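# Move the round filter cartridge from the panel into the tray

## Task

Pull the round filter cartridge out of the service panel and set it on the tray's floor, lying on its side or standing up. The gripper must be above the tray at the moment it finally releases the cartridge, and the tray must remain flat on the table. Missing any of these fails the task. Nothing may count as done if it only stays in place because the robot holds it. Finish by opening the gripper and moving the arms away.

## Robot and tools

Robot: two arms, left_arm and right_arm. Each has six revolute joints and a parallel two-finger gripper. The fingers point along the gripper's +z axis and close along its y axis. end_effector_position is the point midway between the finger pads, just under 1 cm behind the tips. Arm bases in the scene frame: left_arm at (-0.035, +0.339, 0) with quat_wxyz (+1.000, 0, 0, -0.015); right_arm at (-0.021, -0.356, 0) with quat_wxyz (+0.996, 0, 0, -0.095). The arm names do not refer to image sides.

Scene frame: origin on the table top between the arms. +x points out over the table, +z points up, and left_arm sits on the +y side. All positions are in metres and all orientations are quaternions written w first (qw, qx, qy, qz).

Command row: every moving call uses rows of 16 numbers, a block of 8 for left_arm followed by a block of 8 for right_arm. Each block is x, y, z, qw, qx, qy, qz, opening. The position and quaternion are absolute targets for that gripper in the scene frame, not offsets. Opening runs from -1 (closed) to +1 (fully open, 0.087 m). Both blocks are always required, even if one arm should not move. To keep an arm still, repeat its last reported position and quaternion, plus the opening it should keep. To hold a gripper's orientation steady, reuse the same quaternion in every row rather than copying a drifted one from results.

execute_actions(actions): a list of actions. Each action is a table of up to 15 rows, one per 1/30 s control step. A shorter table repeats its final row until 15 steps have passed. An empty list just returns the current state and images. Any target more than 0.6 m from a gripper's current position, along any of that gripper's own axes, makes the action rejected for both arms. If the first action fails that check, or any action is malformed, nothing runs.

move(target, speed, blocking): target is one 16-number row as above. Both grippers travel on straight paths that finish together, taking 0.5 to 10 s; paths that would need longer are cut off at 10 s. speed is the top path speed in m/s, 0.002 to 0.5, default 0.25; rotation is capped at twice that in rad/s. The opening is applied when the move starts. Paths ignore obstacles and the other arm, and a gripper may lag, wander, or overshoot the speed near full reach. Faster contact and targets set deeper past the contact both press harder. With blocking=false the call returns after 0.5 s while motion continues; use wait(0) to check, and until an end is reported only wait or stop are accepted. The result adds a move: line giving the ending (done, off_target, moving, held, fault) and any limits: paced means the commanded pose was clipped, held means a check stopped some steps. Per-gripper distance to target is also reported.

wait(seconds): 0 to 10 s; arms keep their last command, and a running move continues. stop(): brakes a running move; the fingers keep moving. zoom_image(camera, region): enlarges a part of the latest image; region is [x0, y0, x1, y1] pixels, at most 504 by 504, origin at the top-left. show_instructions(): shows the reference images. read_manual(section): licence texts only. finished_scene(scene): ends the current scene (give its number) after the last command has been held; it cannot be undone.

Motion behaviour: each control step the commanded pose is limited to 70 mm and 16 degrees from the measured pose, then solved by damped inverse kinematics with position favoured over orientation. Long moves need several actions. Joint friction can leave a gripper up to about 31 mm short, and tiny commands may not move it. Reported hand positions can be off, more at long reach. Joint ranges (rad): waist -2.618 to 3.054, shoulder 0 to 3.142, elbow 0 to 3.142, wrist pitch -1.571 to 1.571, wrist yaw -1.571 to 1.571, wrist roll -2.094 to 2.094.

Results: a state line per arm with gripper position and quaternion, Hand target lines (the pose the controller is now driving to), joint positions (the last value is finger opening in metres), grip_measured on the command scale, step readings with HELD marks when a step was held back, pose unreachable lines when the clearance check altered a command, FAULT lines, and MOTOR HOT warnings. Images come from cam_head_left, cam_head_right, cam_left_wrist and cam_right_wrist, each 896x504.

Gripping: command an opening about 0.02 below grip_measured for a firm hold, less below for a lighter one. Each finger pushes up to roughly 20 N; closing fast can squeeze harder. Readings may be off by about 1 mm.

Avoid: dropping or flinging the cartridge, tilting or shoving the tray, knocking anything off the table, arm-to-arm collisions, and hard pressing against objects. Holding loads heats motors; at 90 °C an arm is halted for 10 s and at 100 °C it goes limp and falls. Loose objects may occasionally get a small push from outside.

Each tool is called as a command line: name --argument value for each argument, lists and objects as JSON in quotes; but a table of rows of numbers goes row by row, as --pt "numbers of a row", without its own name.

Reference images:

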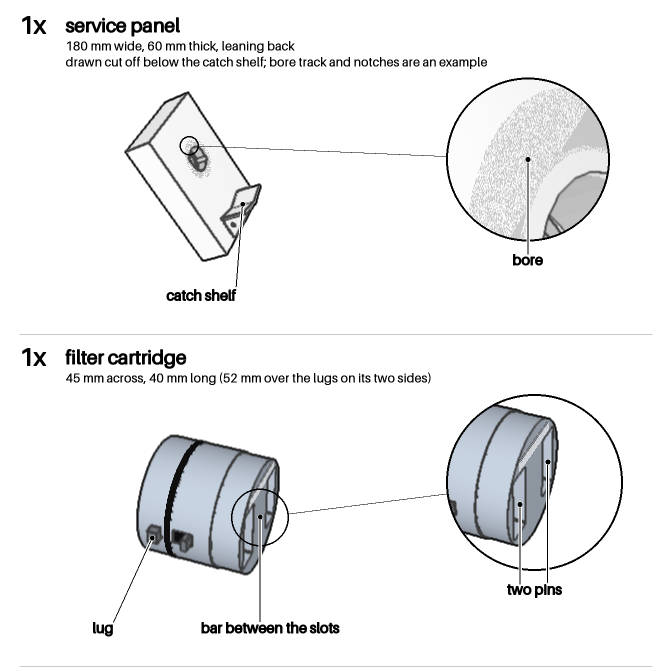

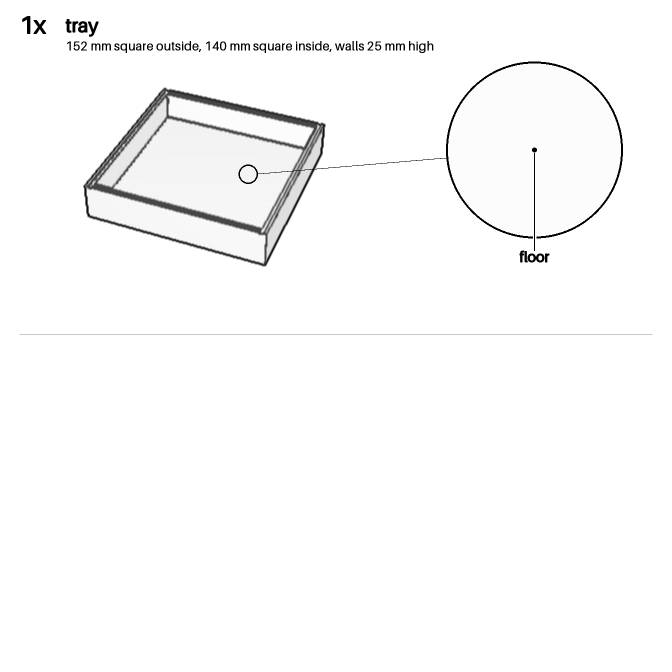

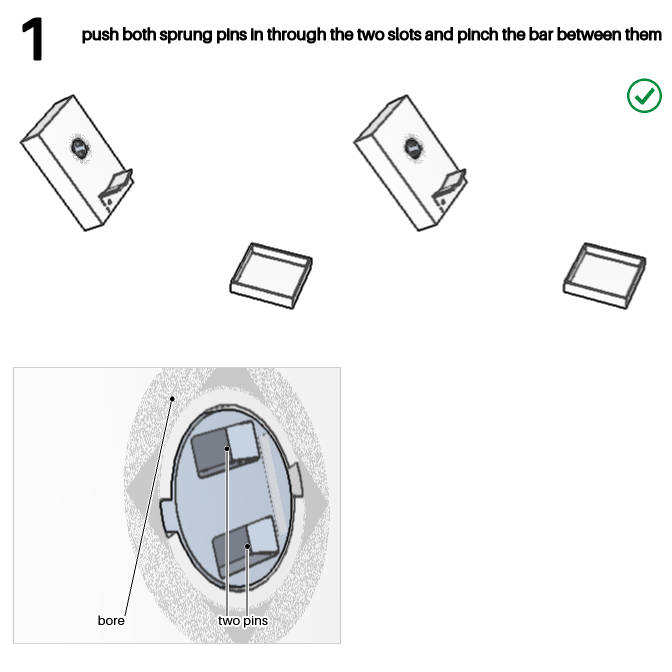

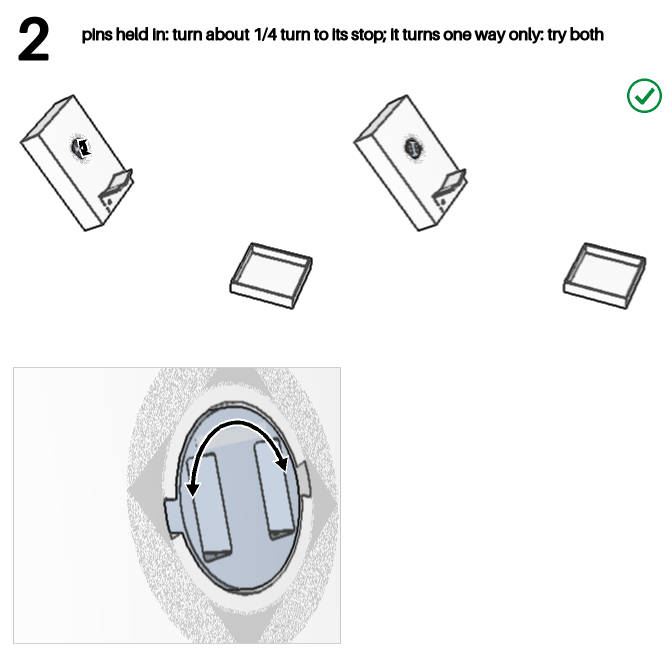

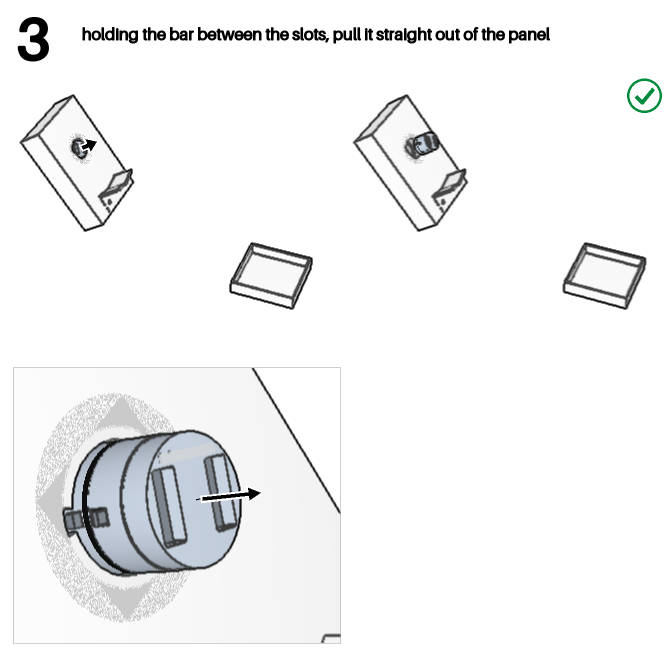

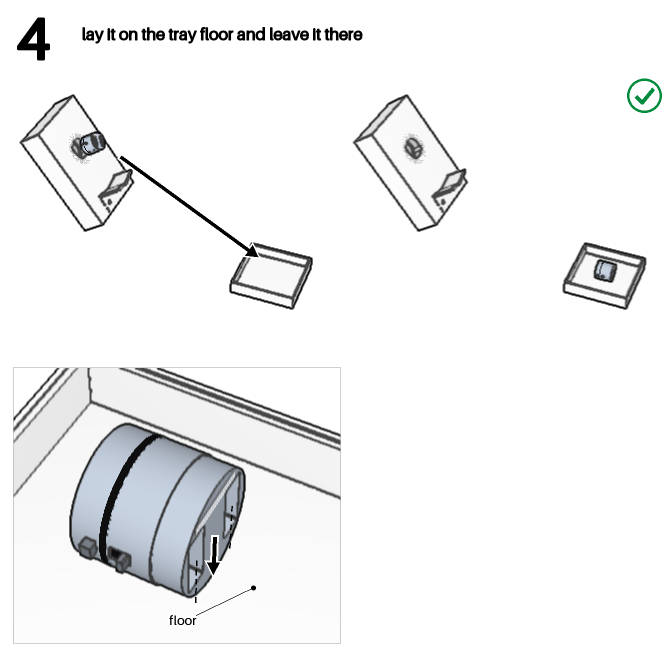

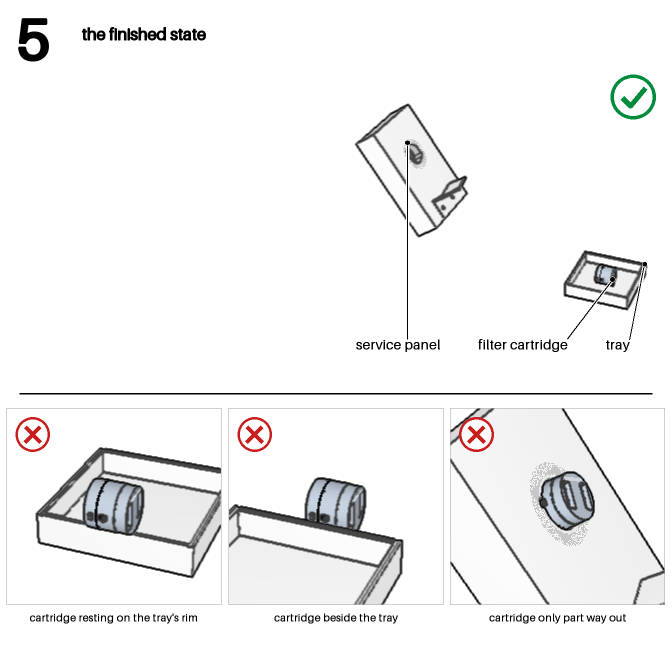

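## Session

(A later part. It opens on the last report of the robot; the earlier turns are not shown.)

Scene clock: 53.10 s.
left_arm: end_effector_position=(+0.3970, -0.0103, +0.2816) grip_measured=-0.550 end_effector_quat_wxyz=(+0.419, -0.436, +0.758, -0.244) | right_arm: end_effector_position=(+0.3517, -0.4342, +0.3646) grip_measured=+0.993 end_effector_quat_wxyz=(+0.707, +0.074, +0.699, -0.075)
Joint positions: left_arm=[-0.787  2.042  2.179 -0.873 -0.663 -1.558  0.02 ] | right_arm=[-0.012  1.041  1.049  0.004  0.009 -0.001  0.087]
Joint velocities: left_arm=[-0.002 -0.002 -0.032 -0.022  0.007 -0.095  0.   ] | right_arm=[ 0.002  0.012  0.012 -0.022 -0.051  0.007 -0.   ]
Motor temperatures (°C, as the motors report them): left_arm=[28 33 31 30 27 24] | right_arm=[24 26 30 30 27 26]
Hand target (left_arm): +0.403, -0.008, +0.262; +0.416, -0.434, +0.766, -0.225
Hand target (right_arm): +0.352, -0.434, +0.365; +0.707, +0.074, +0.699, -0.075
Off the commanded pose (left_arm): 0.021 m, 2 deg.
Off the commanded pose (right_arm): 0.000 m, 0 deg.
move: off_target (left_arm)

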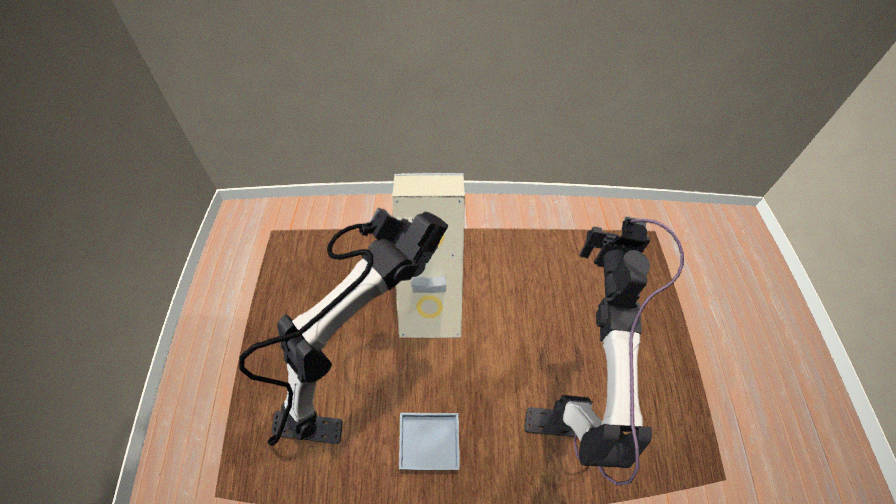

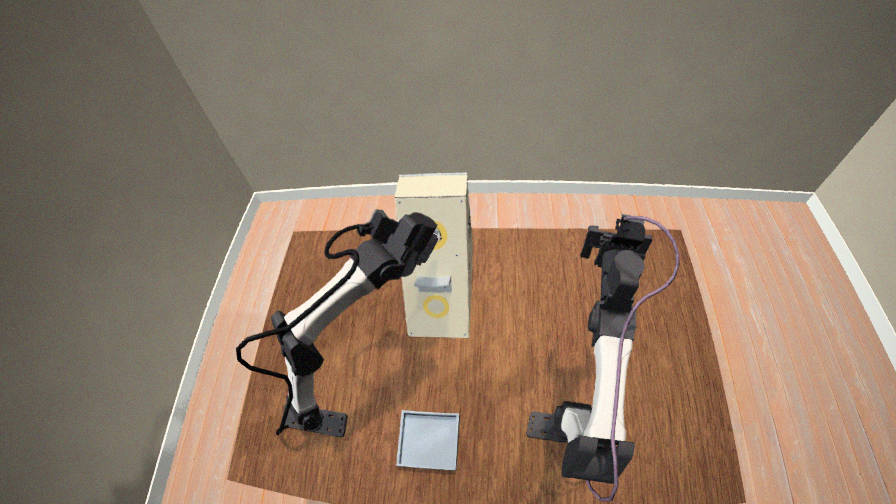

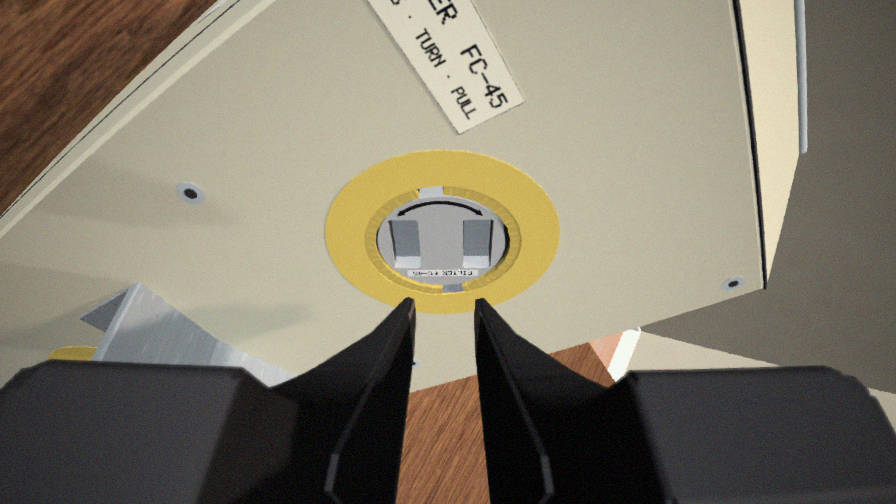

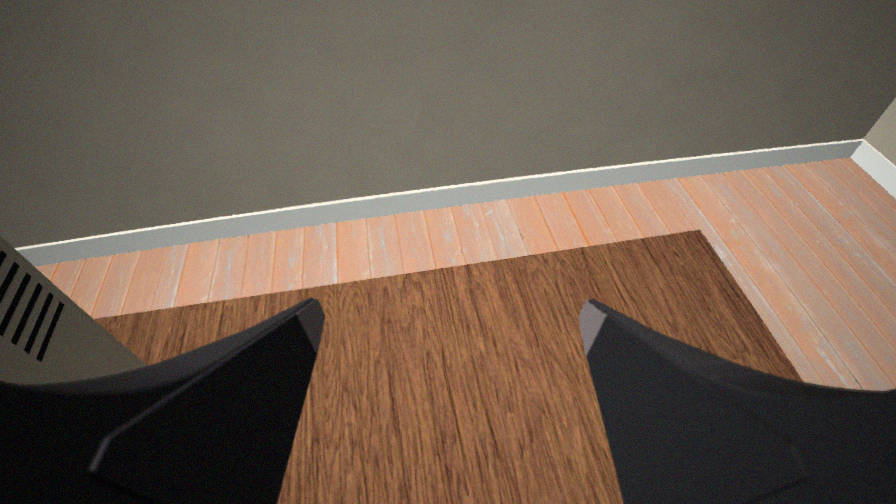

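move --target '[0.4182,-0.0043,0.253,0.417,-0.435,0.767,-0.226,-0.55,0.3517,-0.4342,0.3646,0.707,0.074,0.699,-0.075,1]' --speed 0.02

zoom_image --camera "cam_left_wrist" --region '[320, 170, 570, 370]'

Scene clock: 58.13 s.
left_arm: end_effector_position=(+0.4123, -0.0078, +0.2743) grip_measured=-0.550 end_effector_quat_wxyz=(+0.420, -0.436, +0.757, -0.245) | right_arm: end_effector_position=(+0.3517, -0.4342, +0.3646) grip_measured=+0.993 end_effector_quat_wxyz=(+0.707, +0.074, +0.699, -0.075)
Joint positions: left_arm=[-0.758  2.066  2.179 -0.832 -0.642 -1.532  0.02 ] | right_arm=[-0.012  1.041  1.049  0.004  0.009 -0.001  0.087]
Joint velocities: left_arm=[-0.012 -0.012 -0.027  0.007  0.022 -0.051 -0.001] | right_arm=[-0.007 -0.002  0.002 -0.007  0.007 -0.037 -0.001]
Motor temperatures (°C, as the motors report them): left_arm=[28 34 31 31 27 24] | right_arm=[24 26 30 30 27 26]
Hand target (left_arm): +0.418, -0.005, +0.253; +0.417, -0.434, +0.766, -0.226
Hand target (right_arm): +0.352, -0.434, +0.365; +0.707, +0.074, +0.699, -0.075
Off the commanded pose (left_arm): 0.022 m, 2 deg.
Off the commanded pose (right_arm): 0.000 m, 0 deg.
move: off_target (left_arm)

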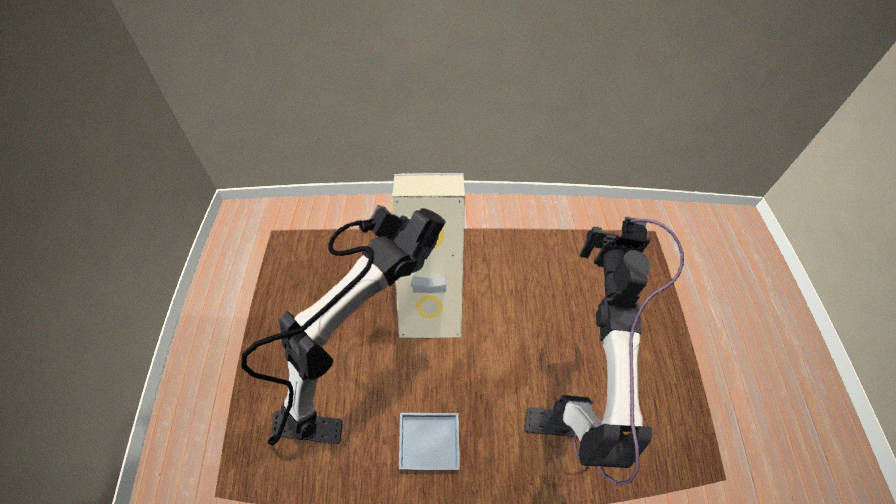

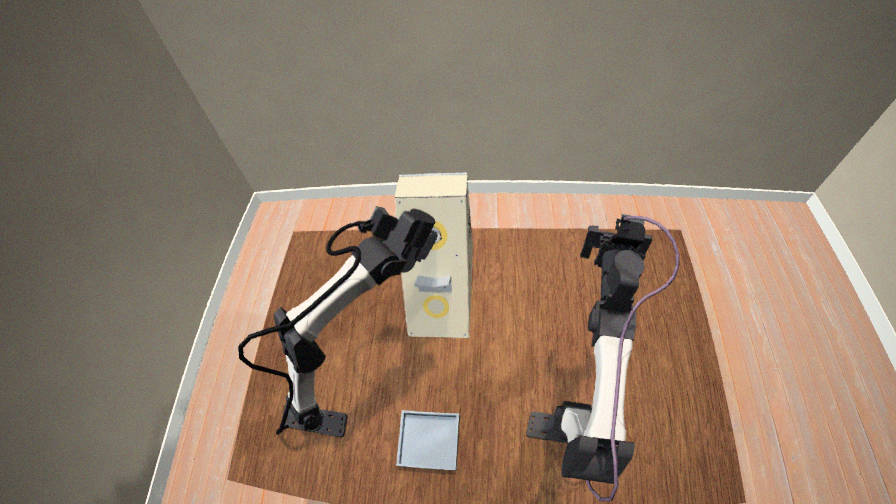

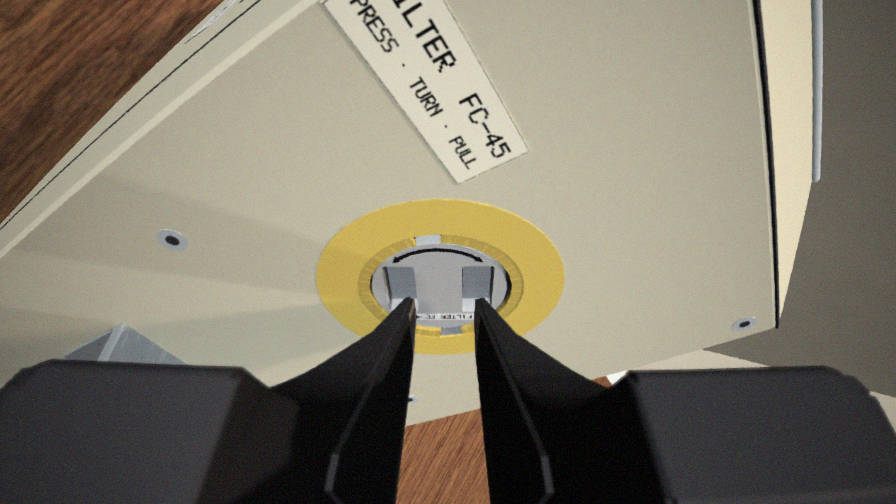

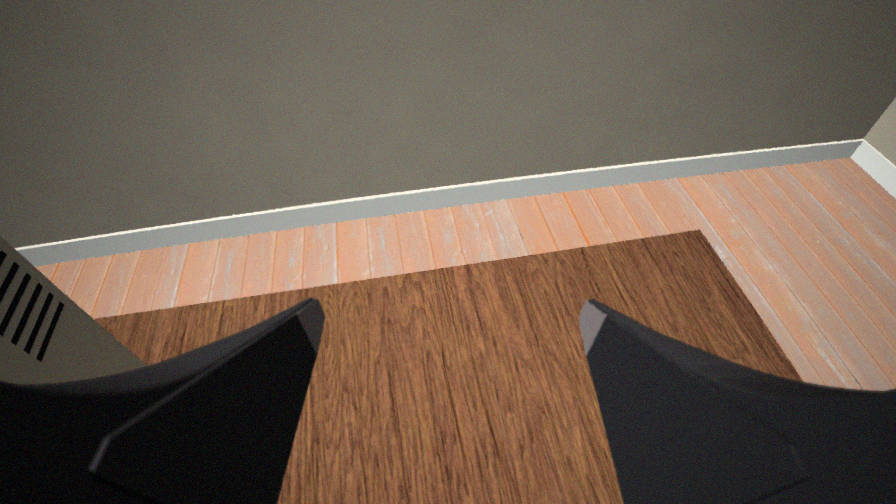

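Region (320, 170, 570, 370) of cam_left_wrist's 896x504 image, scaled by 2.016, with more detail than that image has; it fills the top 403 rows of this view, and the rest is white.

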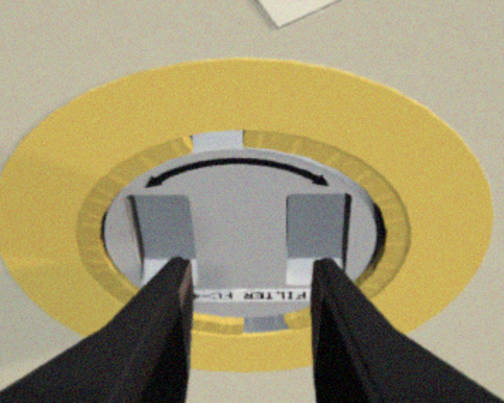

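move --target '[0.4180,-0.0040,0.250,0.417,-0.435,0.768,-0.223,-0.57,0.3517,-0.4342,0.3646,0.707,0.074,0.699,-0.075,1]' --speed 0.01

zoom_image --camera "cam_left_wrist" --region '[320, 170, 570, 370]'

Scene clock: 63.70 s.
left_arm: end_effector_position=(+0.4126, -0.0081, +0.2748) grip_measured=-0.570 end_effector_quat_wxyz=(+0.421, -0.436, +0.757, -0.246) | right_arm: end_effector_position=(+0.3517, -0.4342, +0.3646) grip_measured=+0.993 end_effector_quat_wxyz=(+0.707, +0.074, +0.699, -0.075)
Joint positions: left_arm=[-0.758  2.066  2.179 -0.829 -0.642 -1.531  0.019] | right_arm=[-0.012  1.041  1.049  0.004  0.009 -0.001  0.087]
Joint velocities: left_arm=[-0.017 -0.012 -0.002  0.007 -0.007 -0.051  0.001] | right_arm=[-0.002  0.012  0.007  0.007  0.007 -0.022 -0.001]
Motor temperatures (°C, as the motors report them): left_arm=[28 34 31 31 27 24] | right_arm=[24 26 30 31 27 26]
Hand target (left_arm): +0.418, -0.004, +0.250; +0.416, -0.435, +0.767, -0.222
Hand target (right_arm): +0.352, -0.434, +0.365; +0.707, +0.074, +0.699, -0.075
Off the commanded pose (left_arm): 0.026 m, 3 deg.
Off the commanded pose (right_arm): 0.000 m, 0 deg.
move: off_target (left_arm)

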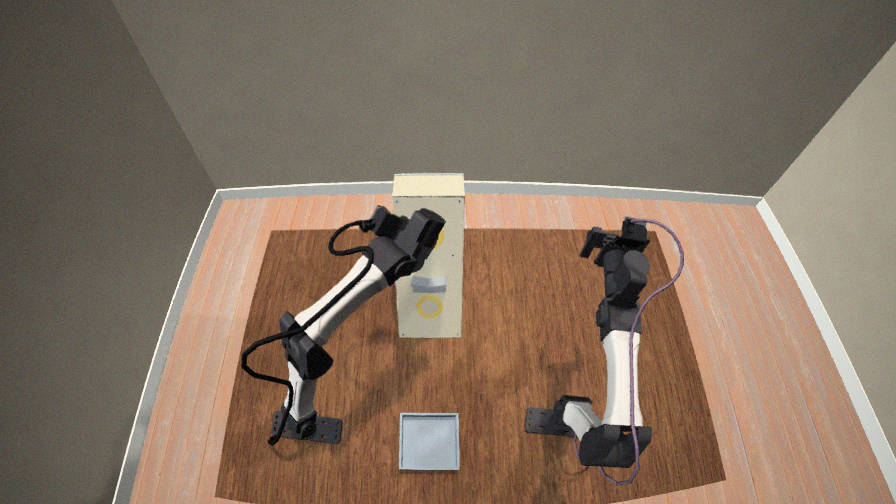

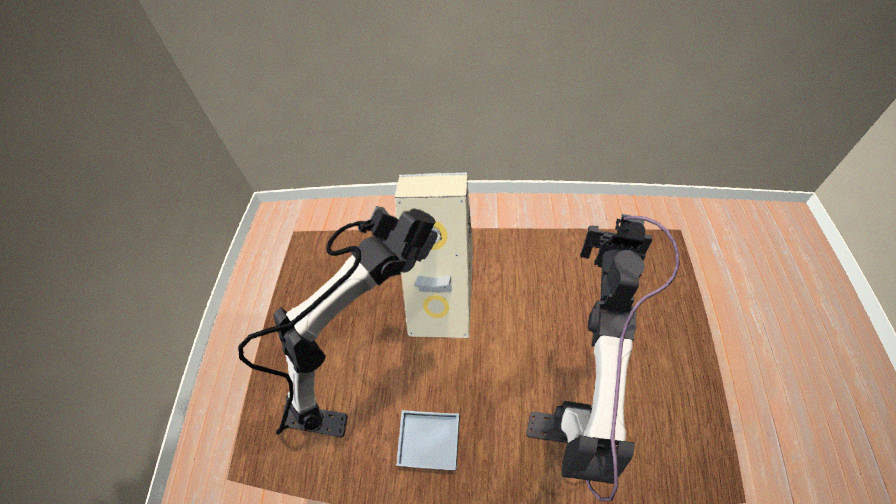

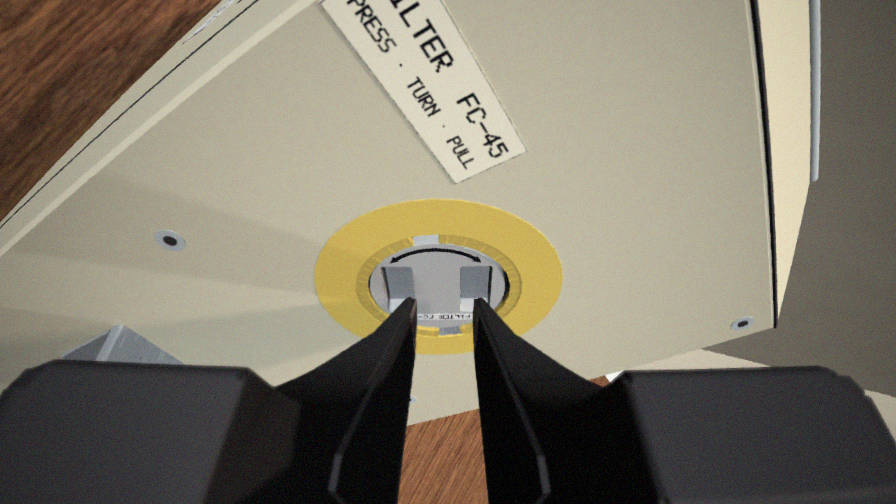

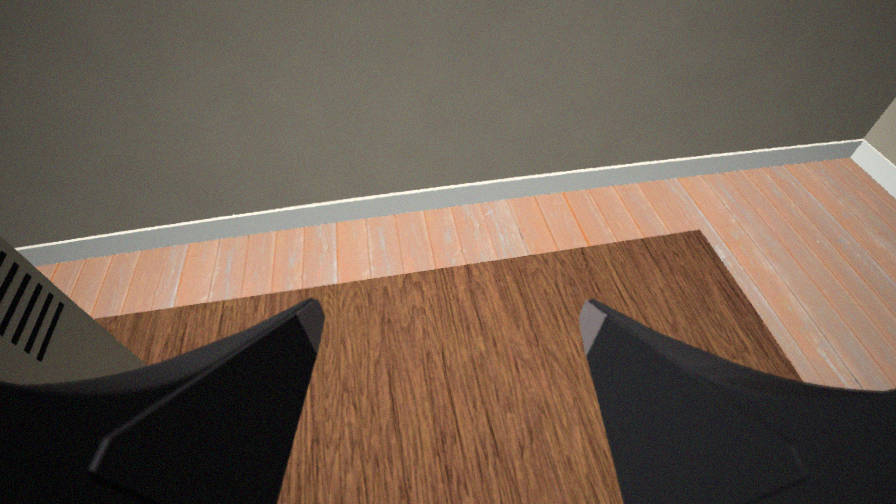

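Region (320, 170, 570, 370) of cam_left_wrist's 896x504 image, scaled by 2.016, with more detail than that image has; it fills the top 403 rows of this view, and the rest is white.

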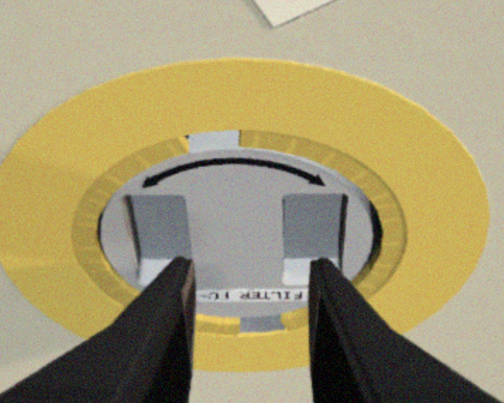

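move --target '[0.4155,-0.0045,0.2585,0.4174,-0.4353,0.7658,-0.229,-0.56,0.3517,-0.4342,0.3646,0.707,0.074,0.699,-0.075,1]' --speed 0.03

zoom_image --camera "cam_left_wrist" --region '[320, 170, 570, 370]'

Scene clock: 69.50 s.
left_arm: end_effector_position=(+0.4126, -0.0081, +0.2748) grip_measured=-0.560 end_effector_quat_wxyz=(+0.421, -0.436, +0.757, -0.246) | right_arm: end_effector_position=(+0.3517, -0.4342, +0.3646) grip_measured=+0.993 end_effector_quat_wxyz=(+0.707, +0.074, +0.699, -0.075)
Joint positions: left_arm=[-0.758  2.066  2.179 -0.829 -0.642 -1.531  0.019] | right_arm=[-0.012  1.041  1.049  0.004  0.009 -0.001  0.087]
Joint velocities: left_arm=[ 0.007 -0.012  0.002 -0.051 -0.095  0.007 -0.001] | right_arm=[ 0.012  0.002 -0.002  0.007 -0.022 -0.051  0.   ]
Motor temperatures (°C, as the motors report them): left_arm=[28 35 31 31 27 24] | right_arm=[24 26 30 31 27 26]
Hand target (left_arm): +0.415, -0.005, +0.259; +0.417, -0.435, +0.765, -0.229
Hand target (right_arm): +0.352, -0.434, +0.365; +0.707, +0.074, +0.699, -0.075
Off the commanded pose (left_arm): 0.017 m, 2 deg.
Off the commanded pose (right_arm): 0.000 m, 0 deg.
move: off_target (left_arm)

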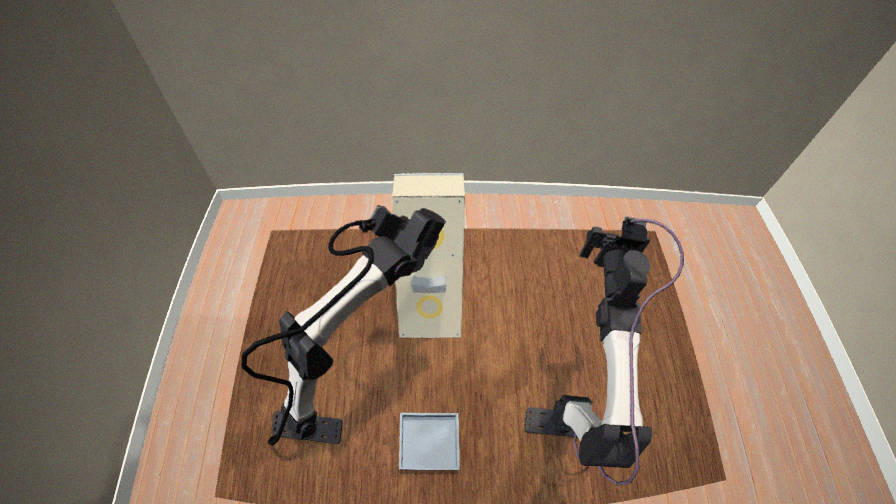

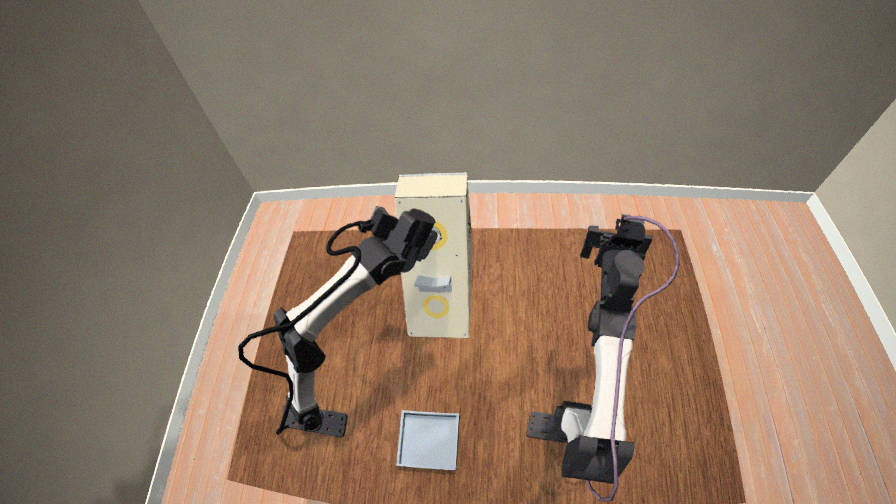

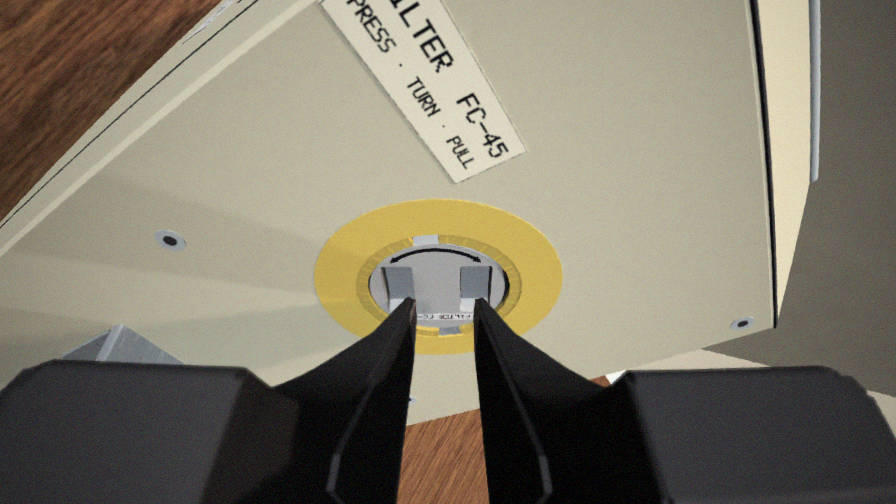

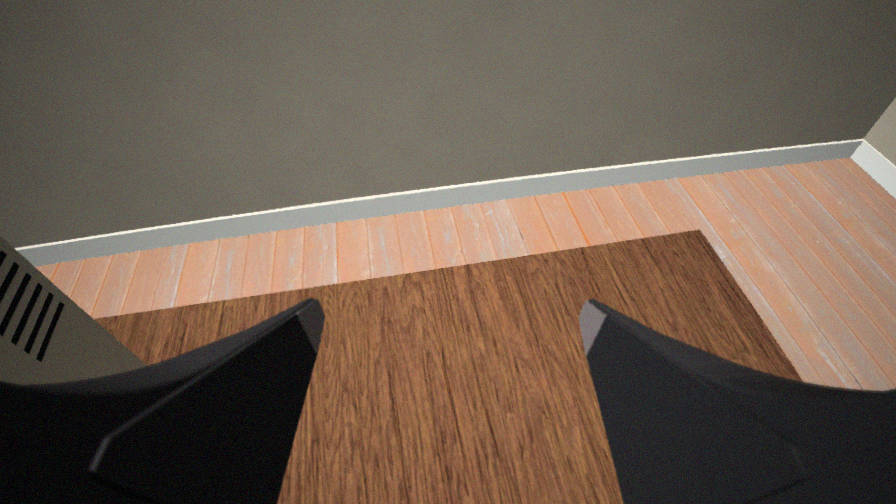

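Region (320, 170, 570, 370) of cam_left_wrist's 896x504 image, scaled by 2.016, with more detail than that image has; it fills the top 403 rows of this view, and the rest is white.

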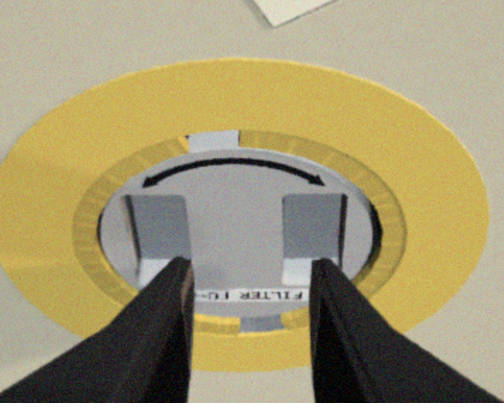

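move --target '[0.4145,-0.0035,0.254,0.4159,-0.4343,0.7698,-0.222,-0.56,0.3517,-0.4342,0.3646,0.707,0.074,0.699,-0.075,1]' --speed 0.03

zoom_image --camera "cam_left_wrist" --region '[320, 170, 570, 370]'

Scene clock: 73.33 s.
left_arm: end_effector_position=(+0.4126, -0.0081, +0.2748) grip_measured=-0.560 end_effector_quat_wxyz=(+0.421, -0.436, +0.757, -0.246) | right_arm: end_effector_position=(+0.3517, -0.4342, +0.3646) grip_measured=+0.993 end_effector_quat_wxyz=(+0.707, +0.074, +0.699, -0.075)
Joint positions: left_arm=[-0.758  2.066  2.179 -0.829 -0.642 -1.531  0.019] | right_arm=[-0.012  1.041  1.049  0.004  0.009 -0.001  0.087]
Joint velocities: left_arm=[-0.012  0.002  0.002 -0.051 -0.022 -0.022  0.   ] | right_arm=[-0.012 -0.002  0.017 -0.037  0.037  0.037 -0.   ]
Motor temperatures (°C, as the motors report them): left_arm=[28 36 31 31 27 24] | right_arm=[24 26 31 31 27 26]
Hand target (left_arm): +0.415, -0.004, +0.254; +0.415, -0.434, +0.768, -0.222
Hand target (right_arm): +0.352, -0.434, +0.365; +0.707, +0.074, +0.699, -0.075
Off the commanded pose (left_arm): 0.021 m, 3 deg.
Off the commanded pose (right_arm): 0.000 m, 0 deg.
move: off_target (left_arm)

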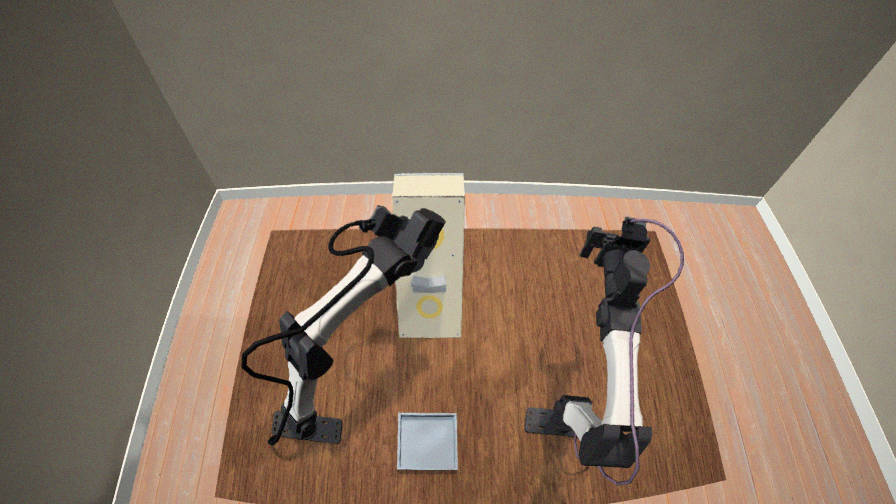

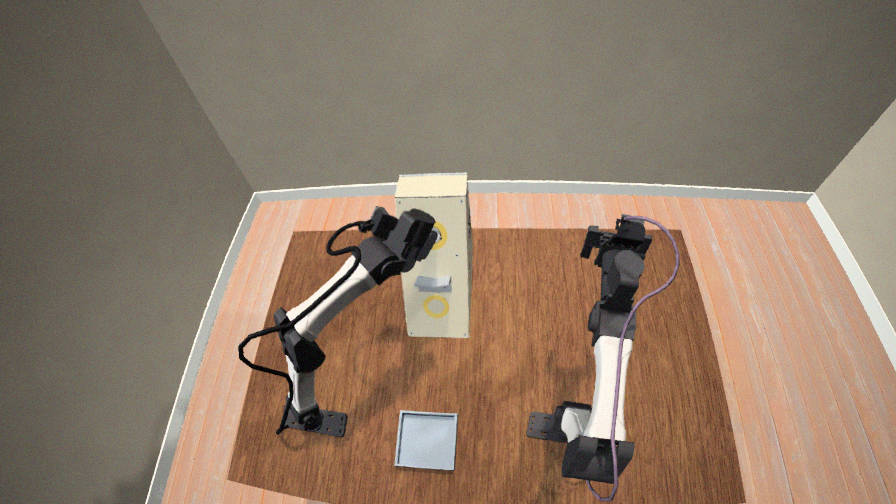

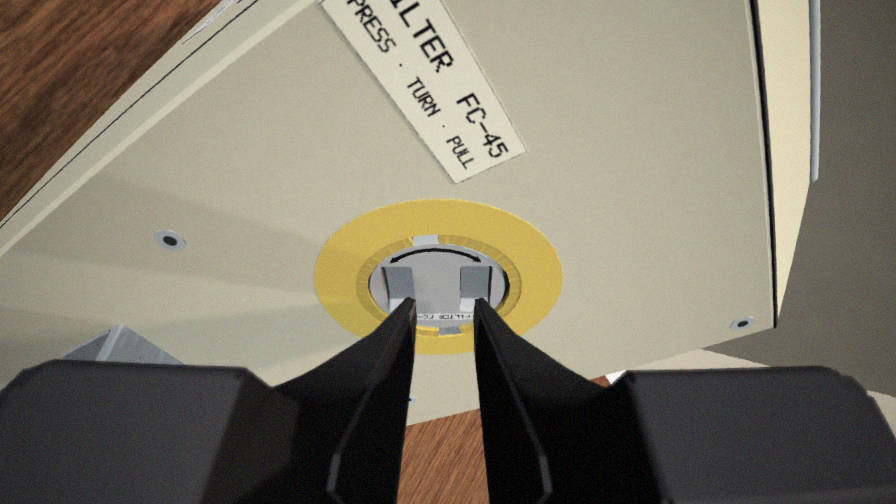

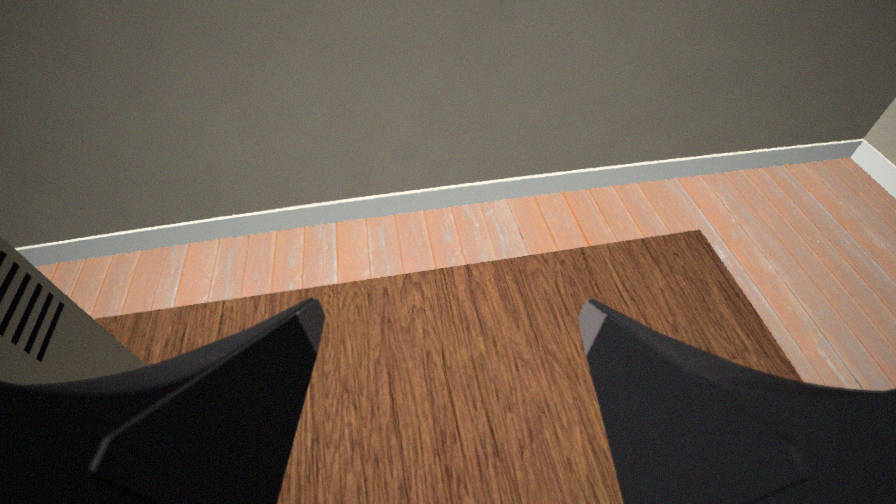

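Region (320, 170, 570, 370) of cam_left_wrist's 896x504 image, scaled by 2.016, with more detail than that image has; it fills the top 403 rows of this view, and the rest is white.

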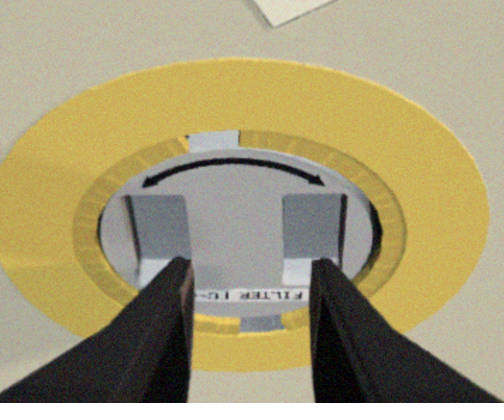

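move --target '[0.4179,-0.007,0.2534,0.417,-0.4354,0.7663,-0.228,-0.56,0.3517,-0.4342,0.3646,0.707,0.074,0.699,-0.075,1]' --speed 0.03

zoom_image --camera "cam_left_wrist" --region '[320, 170, 570, 370]'

Scene clock: 78.73 s.
left_arm: end_effector_position=(+0.4126, -0.0081, +0.2748) grip_measured=-0.560 end_effector_quat_wxyz=(+0.421, -0.436, +0.757, -0.246) | right_arm: end_effector_position=(+0.3517, -0.4342, +0.3646) grip_measured=+0.993 end_effector_quat_wxyz=(+0.707, +0.074, +0.699, -0.075)
Joint positions: left_arm=[-0.758  2.066  2.179 -0.829 -0.642 -1.531  0.019] | right_arm=[-0.012  1.041  1.049  0.004  0.009 -0.001  0.087]
Joint velocities: left_arm=[ 0.007 -0.007 -0.007 -0.051 -0.007  0.037  0.002] | right_arm=[-0.002  0.002 -0.012 -0.022  0.066  0.037 -0.   ]
Motor temperatures (°C, as the motors report them): left_arm=[28 36 31 31 27 24] | right_arm=[24 26 31 31 27 26]
Hand target (left_arm): +0.418, -0.007, +0.254; +0.416, -0.435, +0.765, -0.228
Hand target (right_arm): +0.352, -0.434, +0.365; +0.707, +0.074, +0.699, -0.075
Off the commanded pose (left_arm): 0.022 m, 2 deg.
Off the commanded pose (right_arm): 0.000 m, 0 deg.
move: off_target (left_arm)

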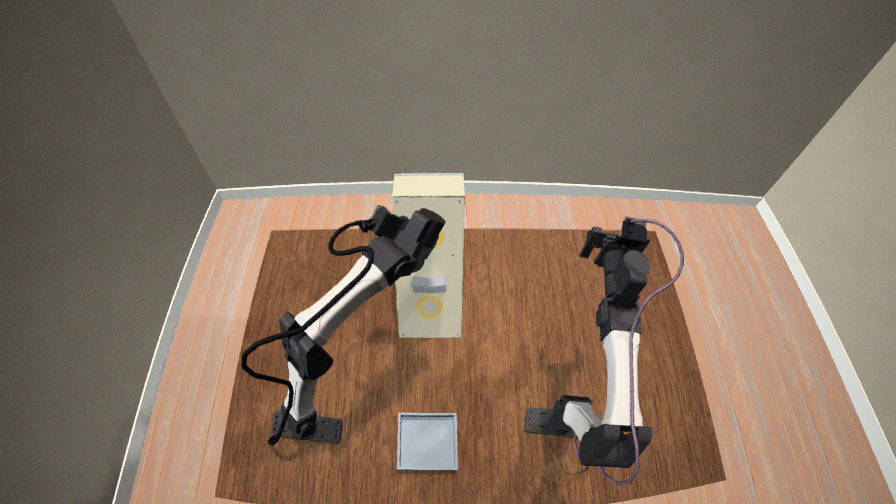

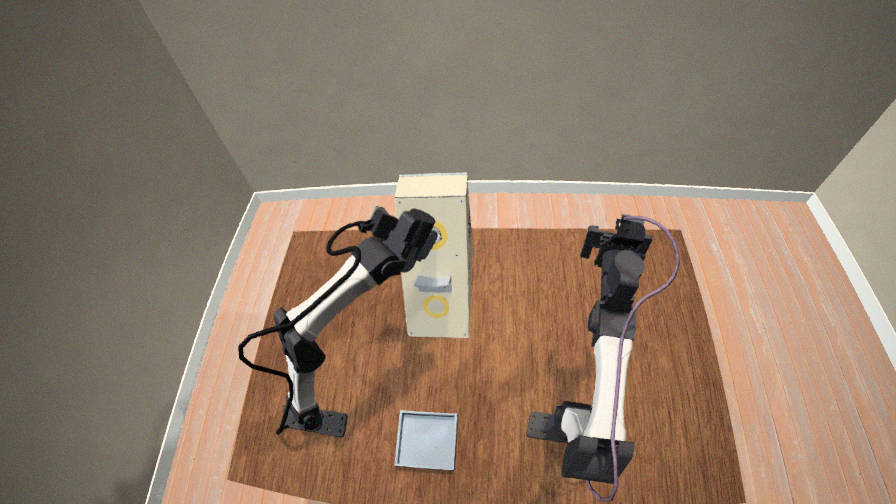

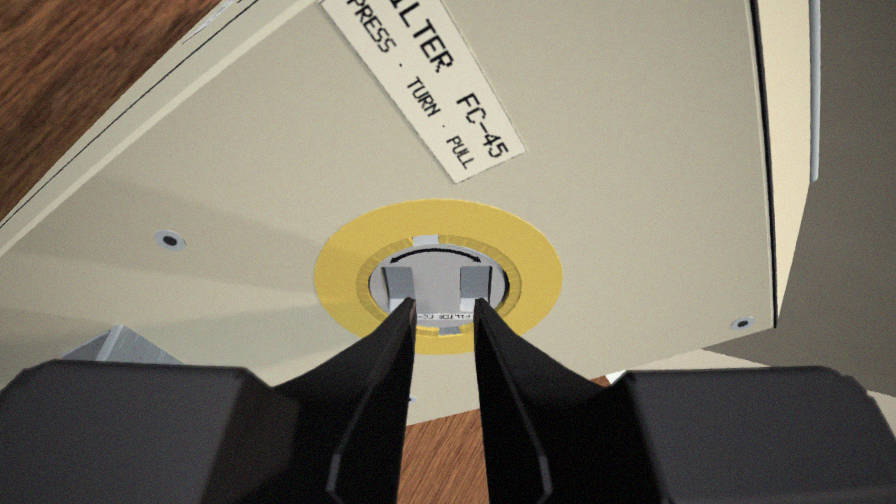

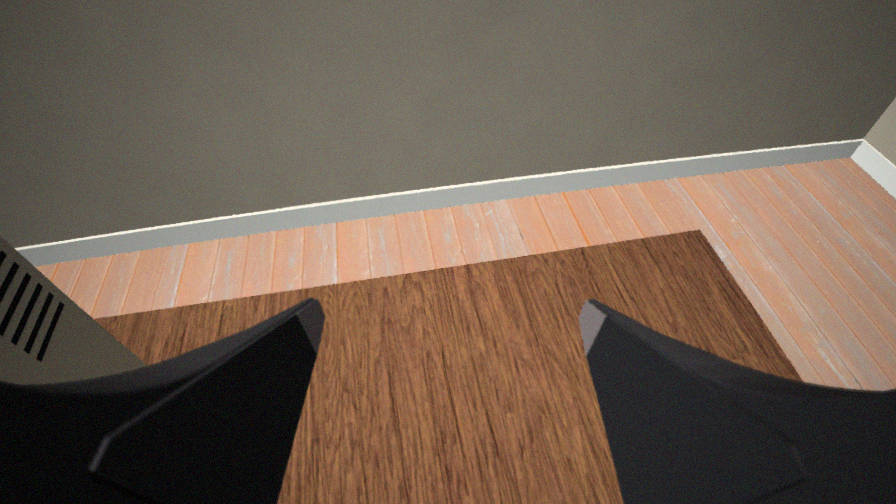

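Region (320, 170, 570, 370) of cam_left_wrist's 896x504 image, scaled by 2.016, with more detail than that image has; it fills the top 403 rows of this view, and the rest is white.

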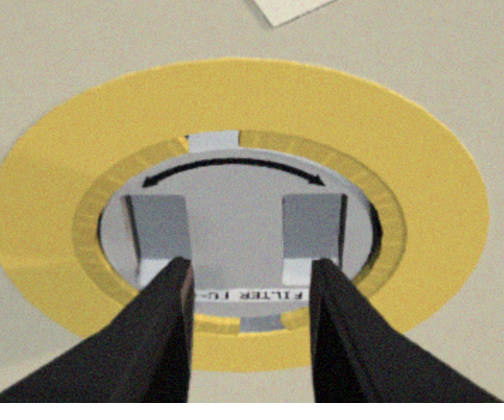

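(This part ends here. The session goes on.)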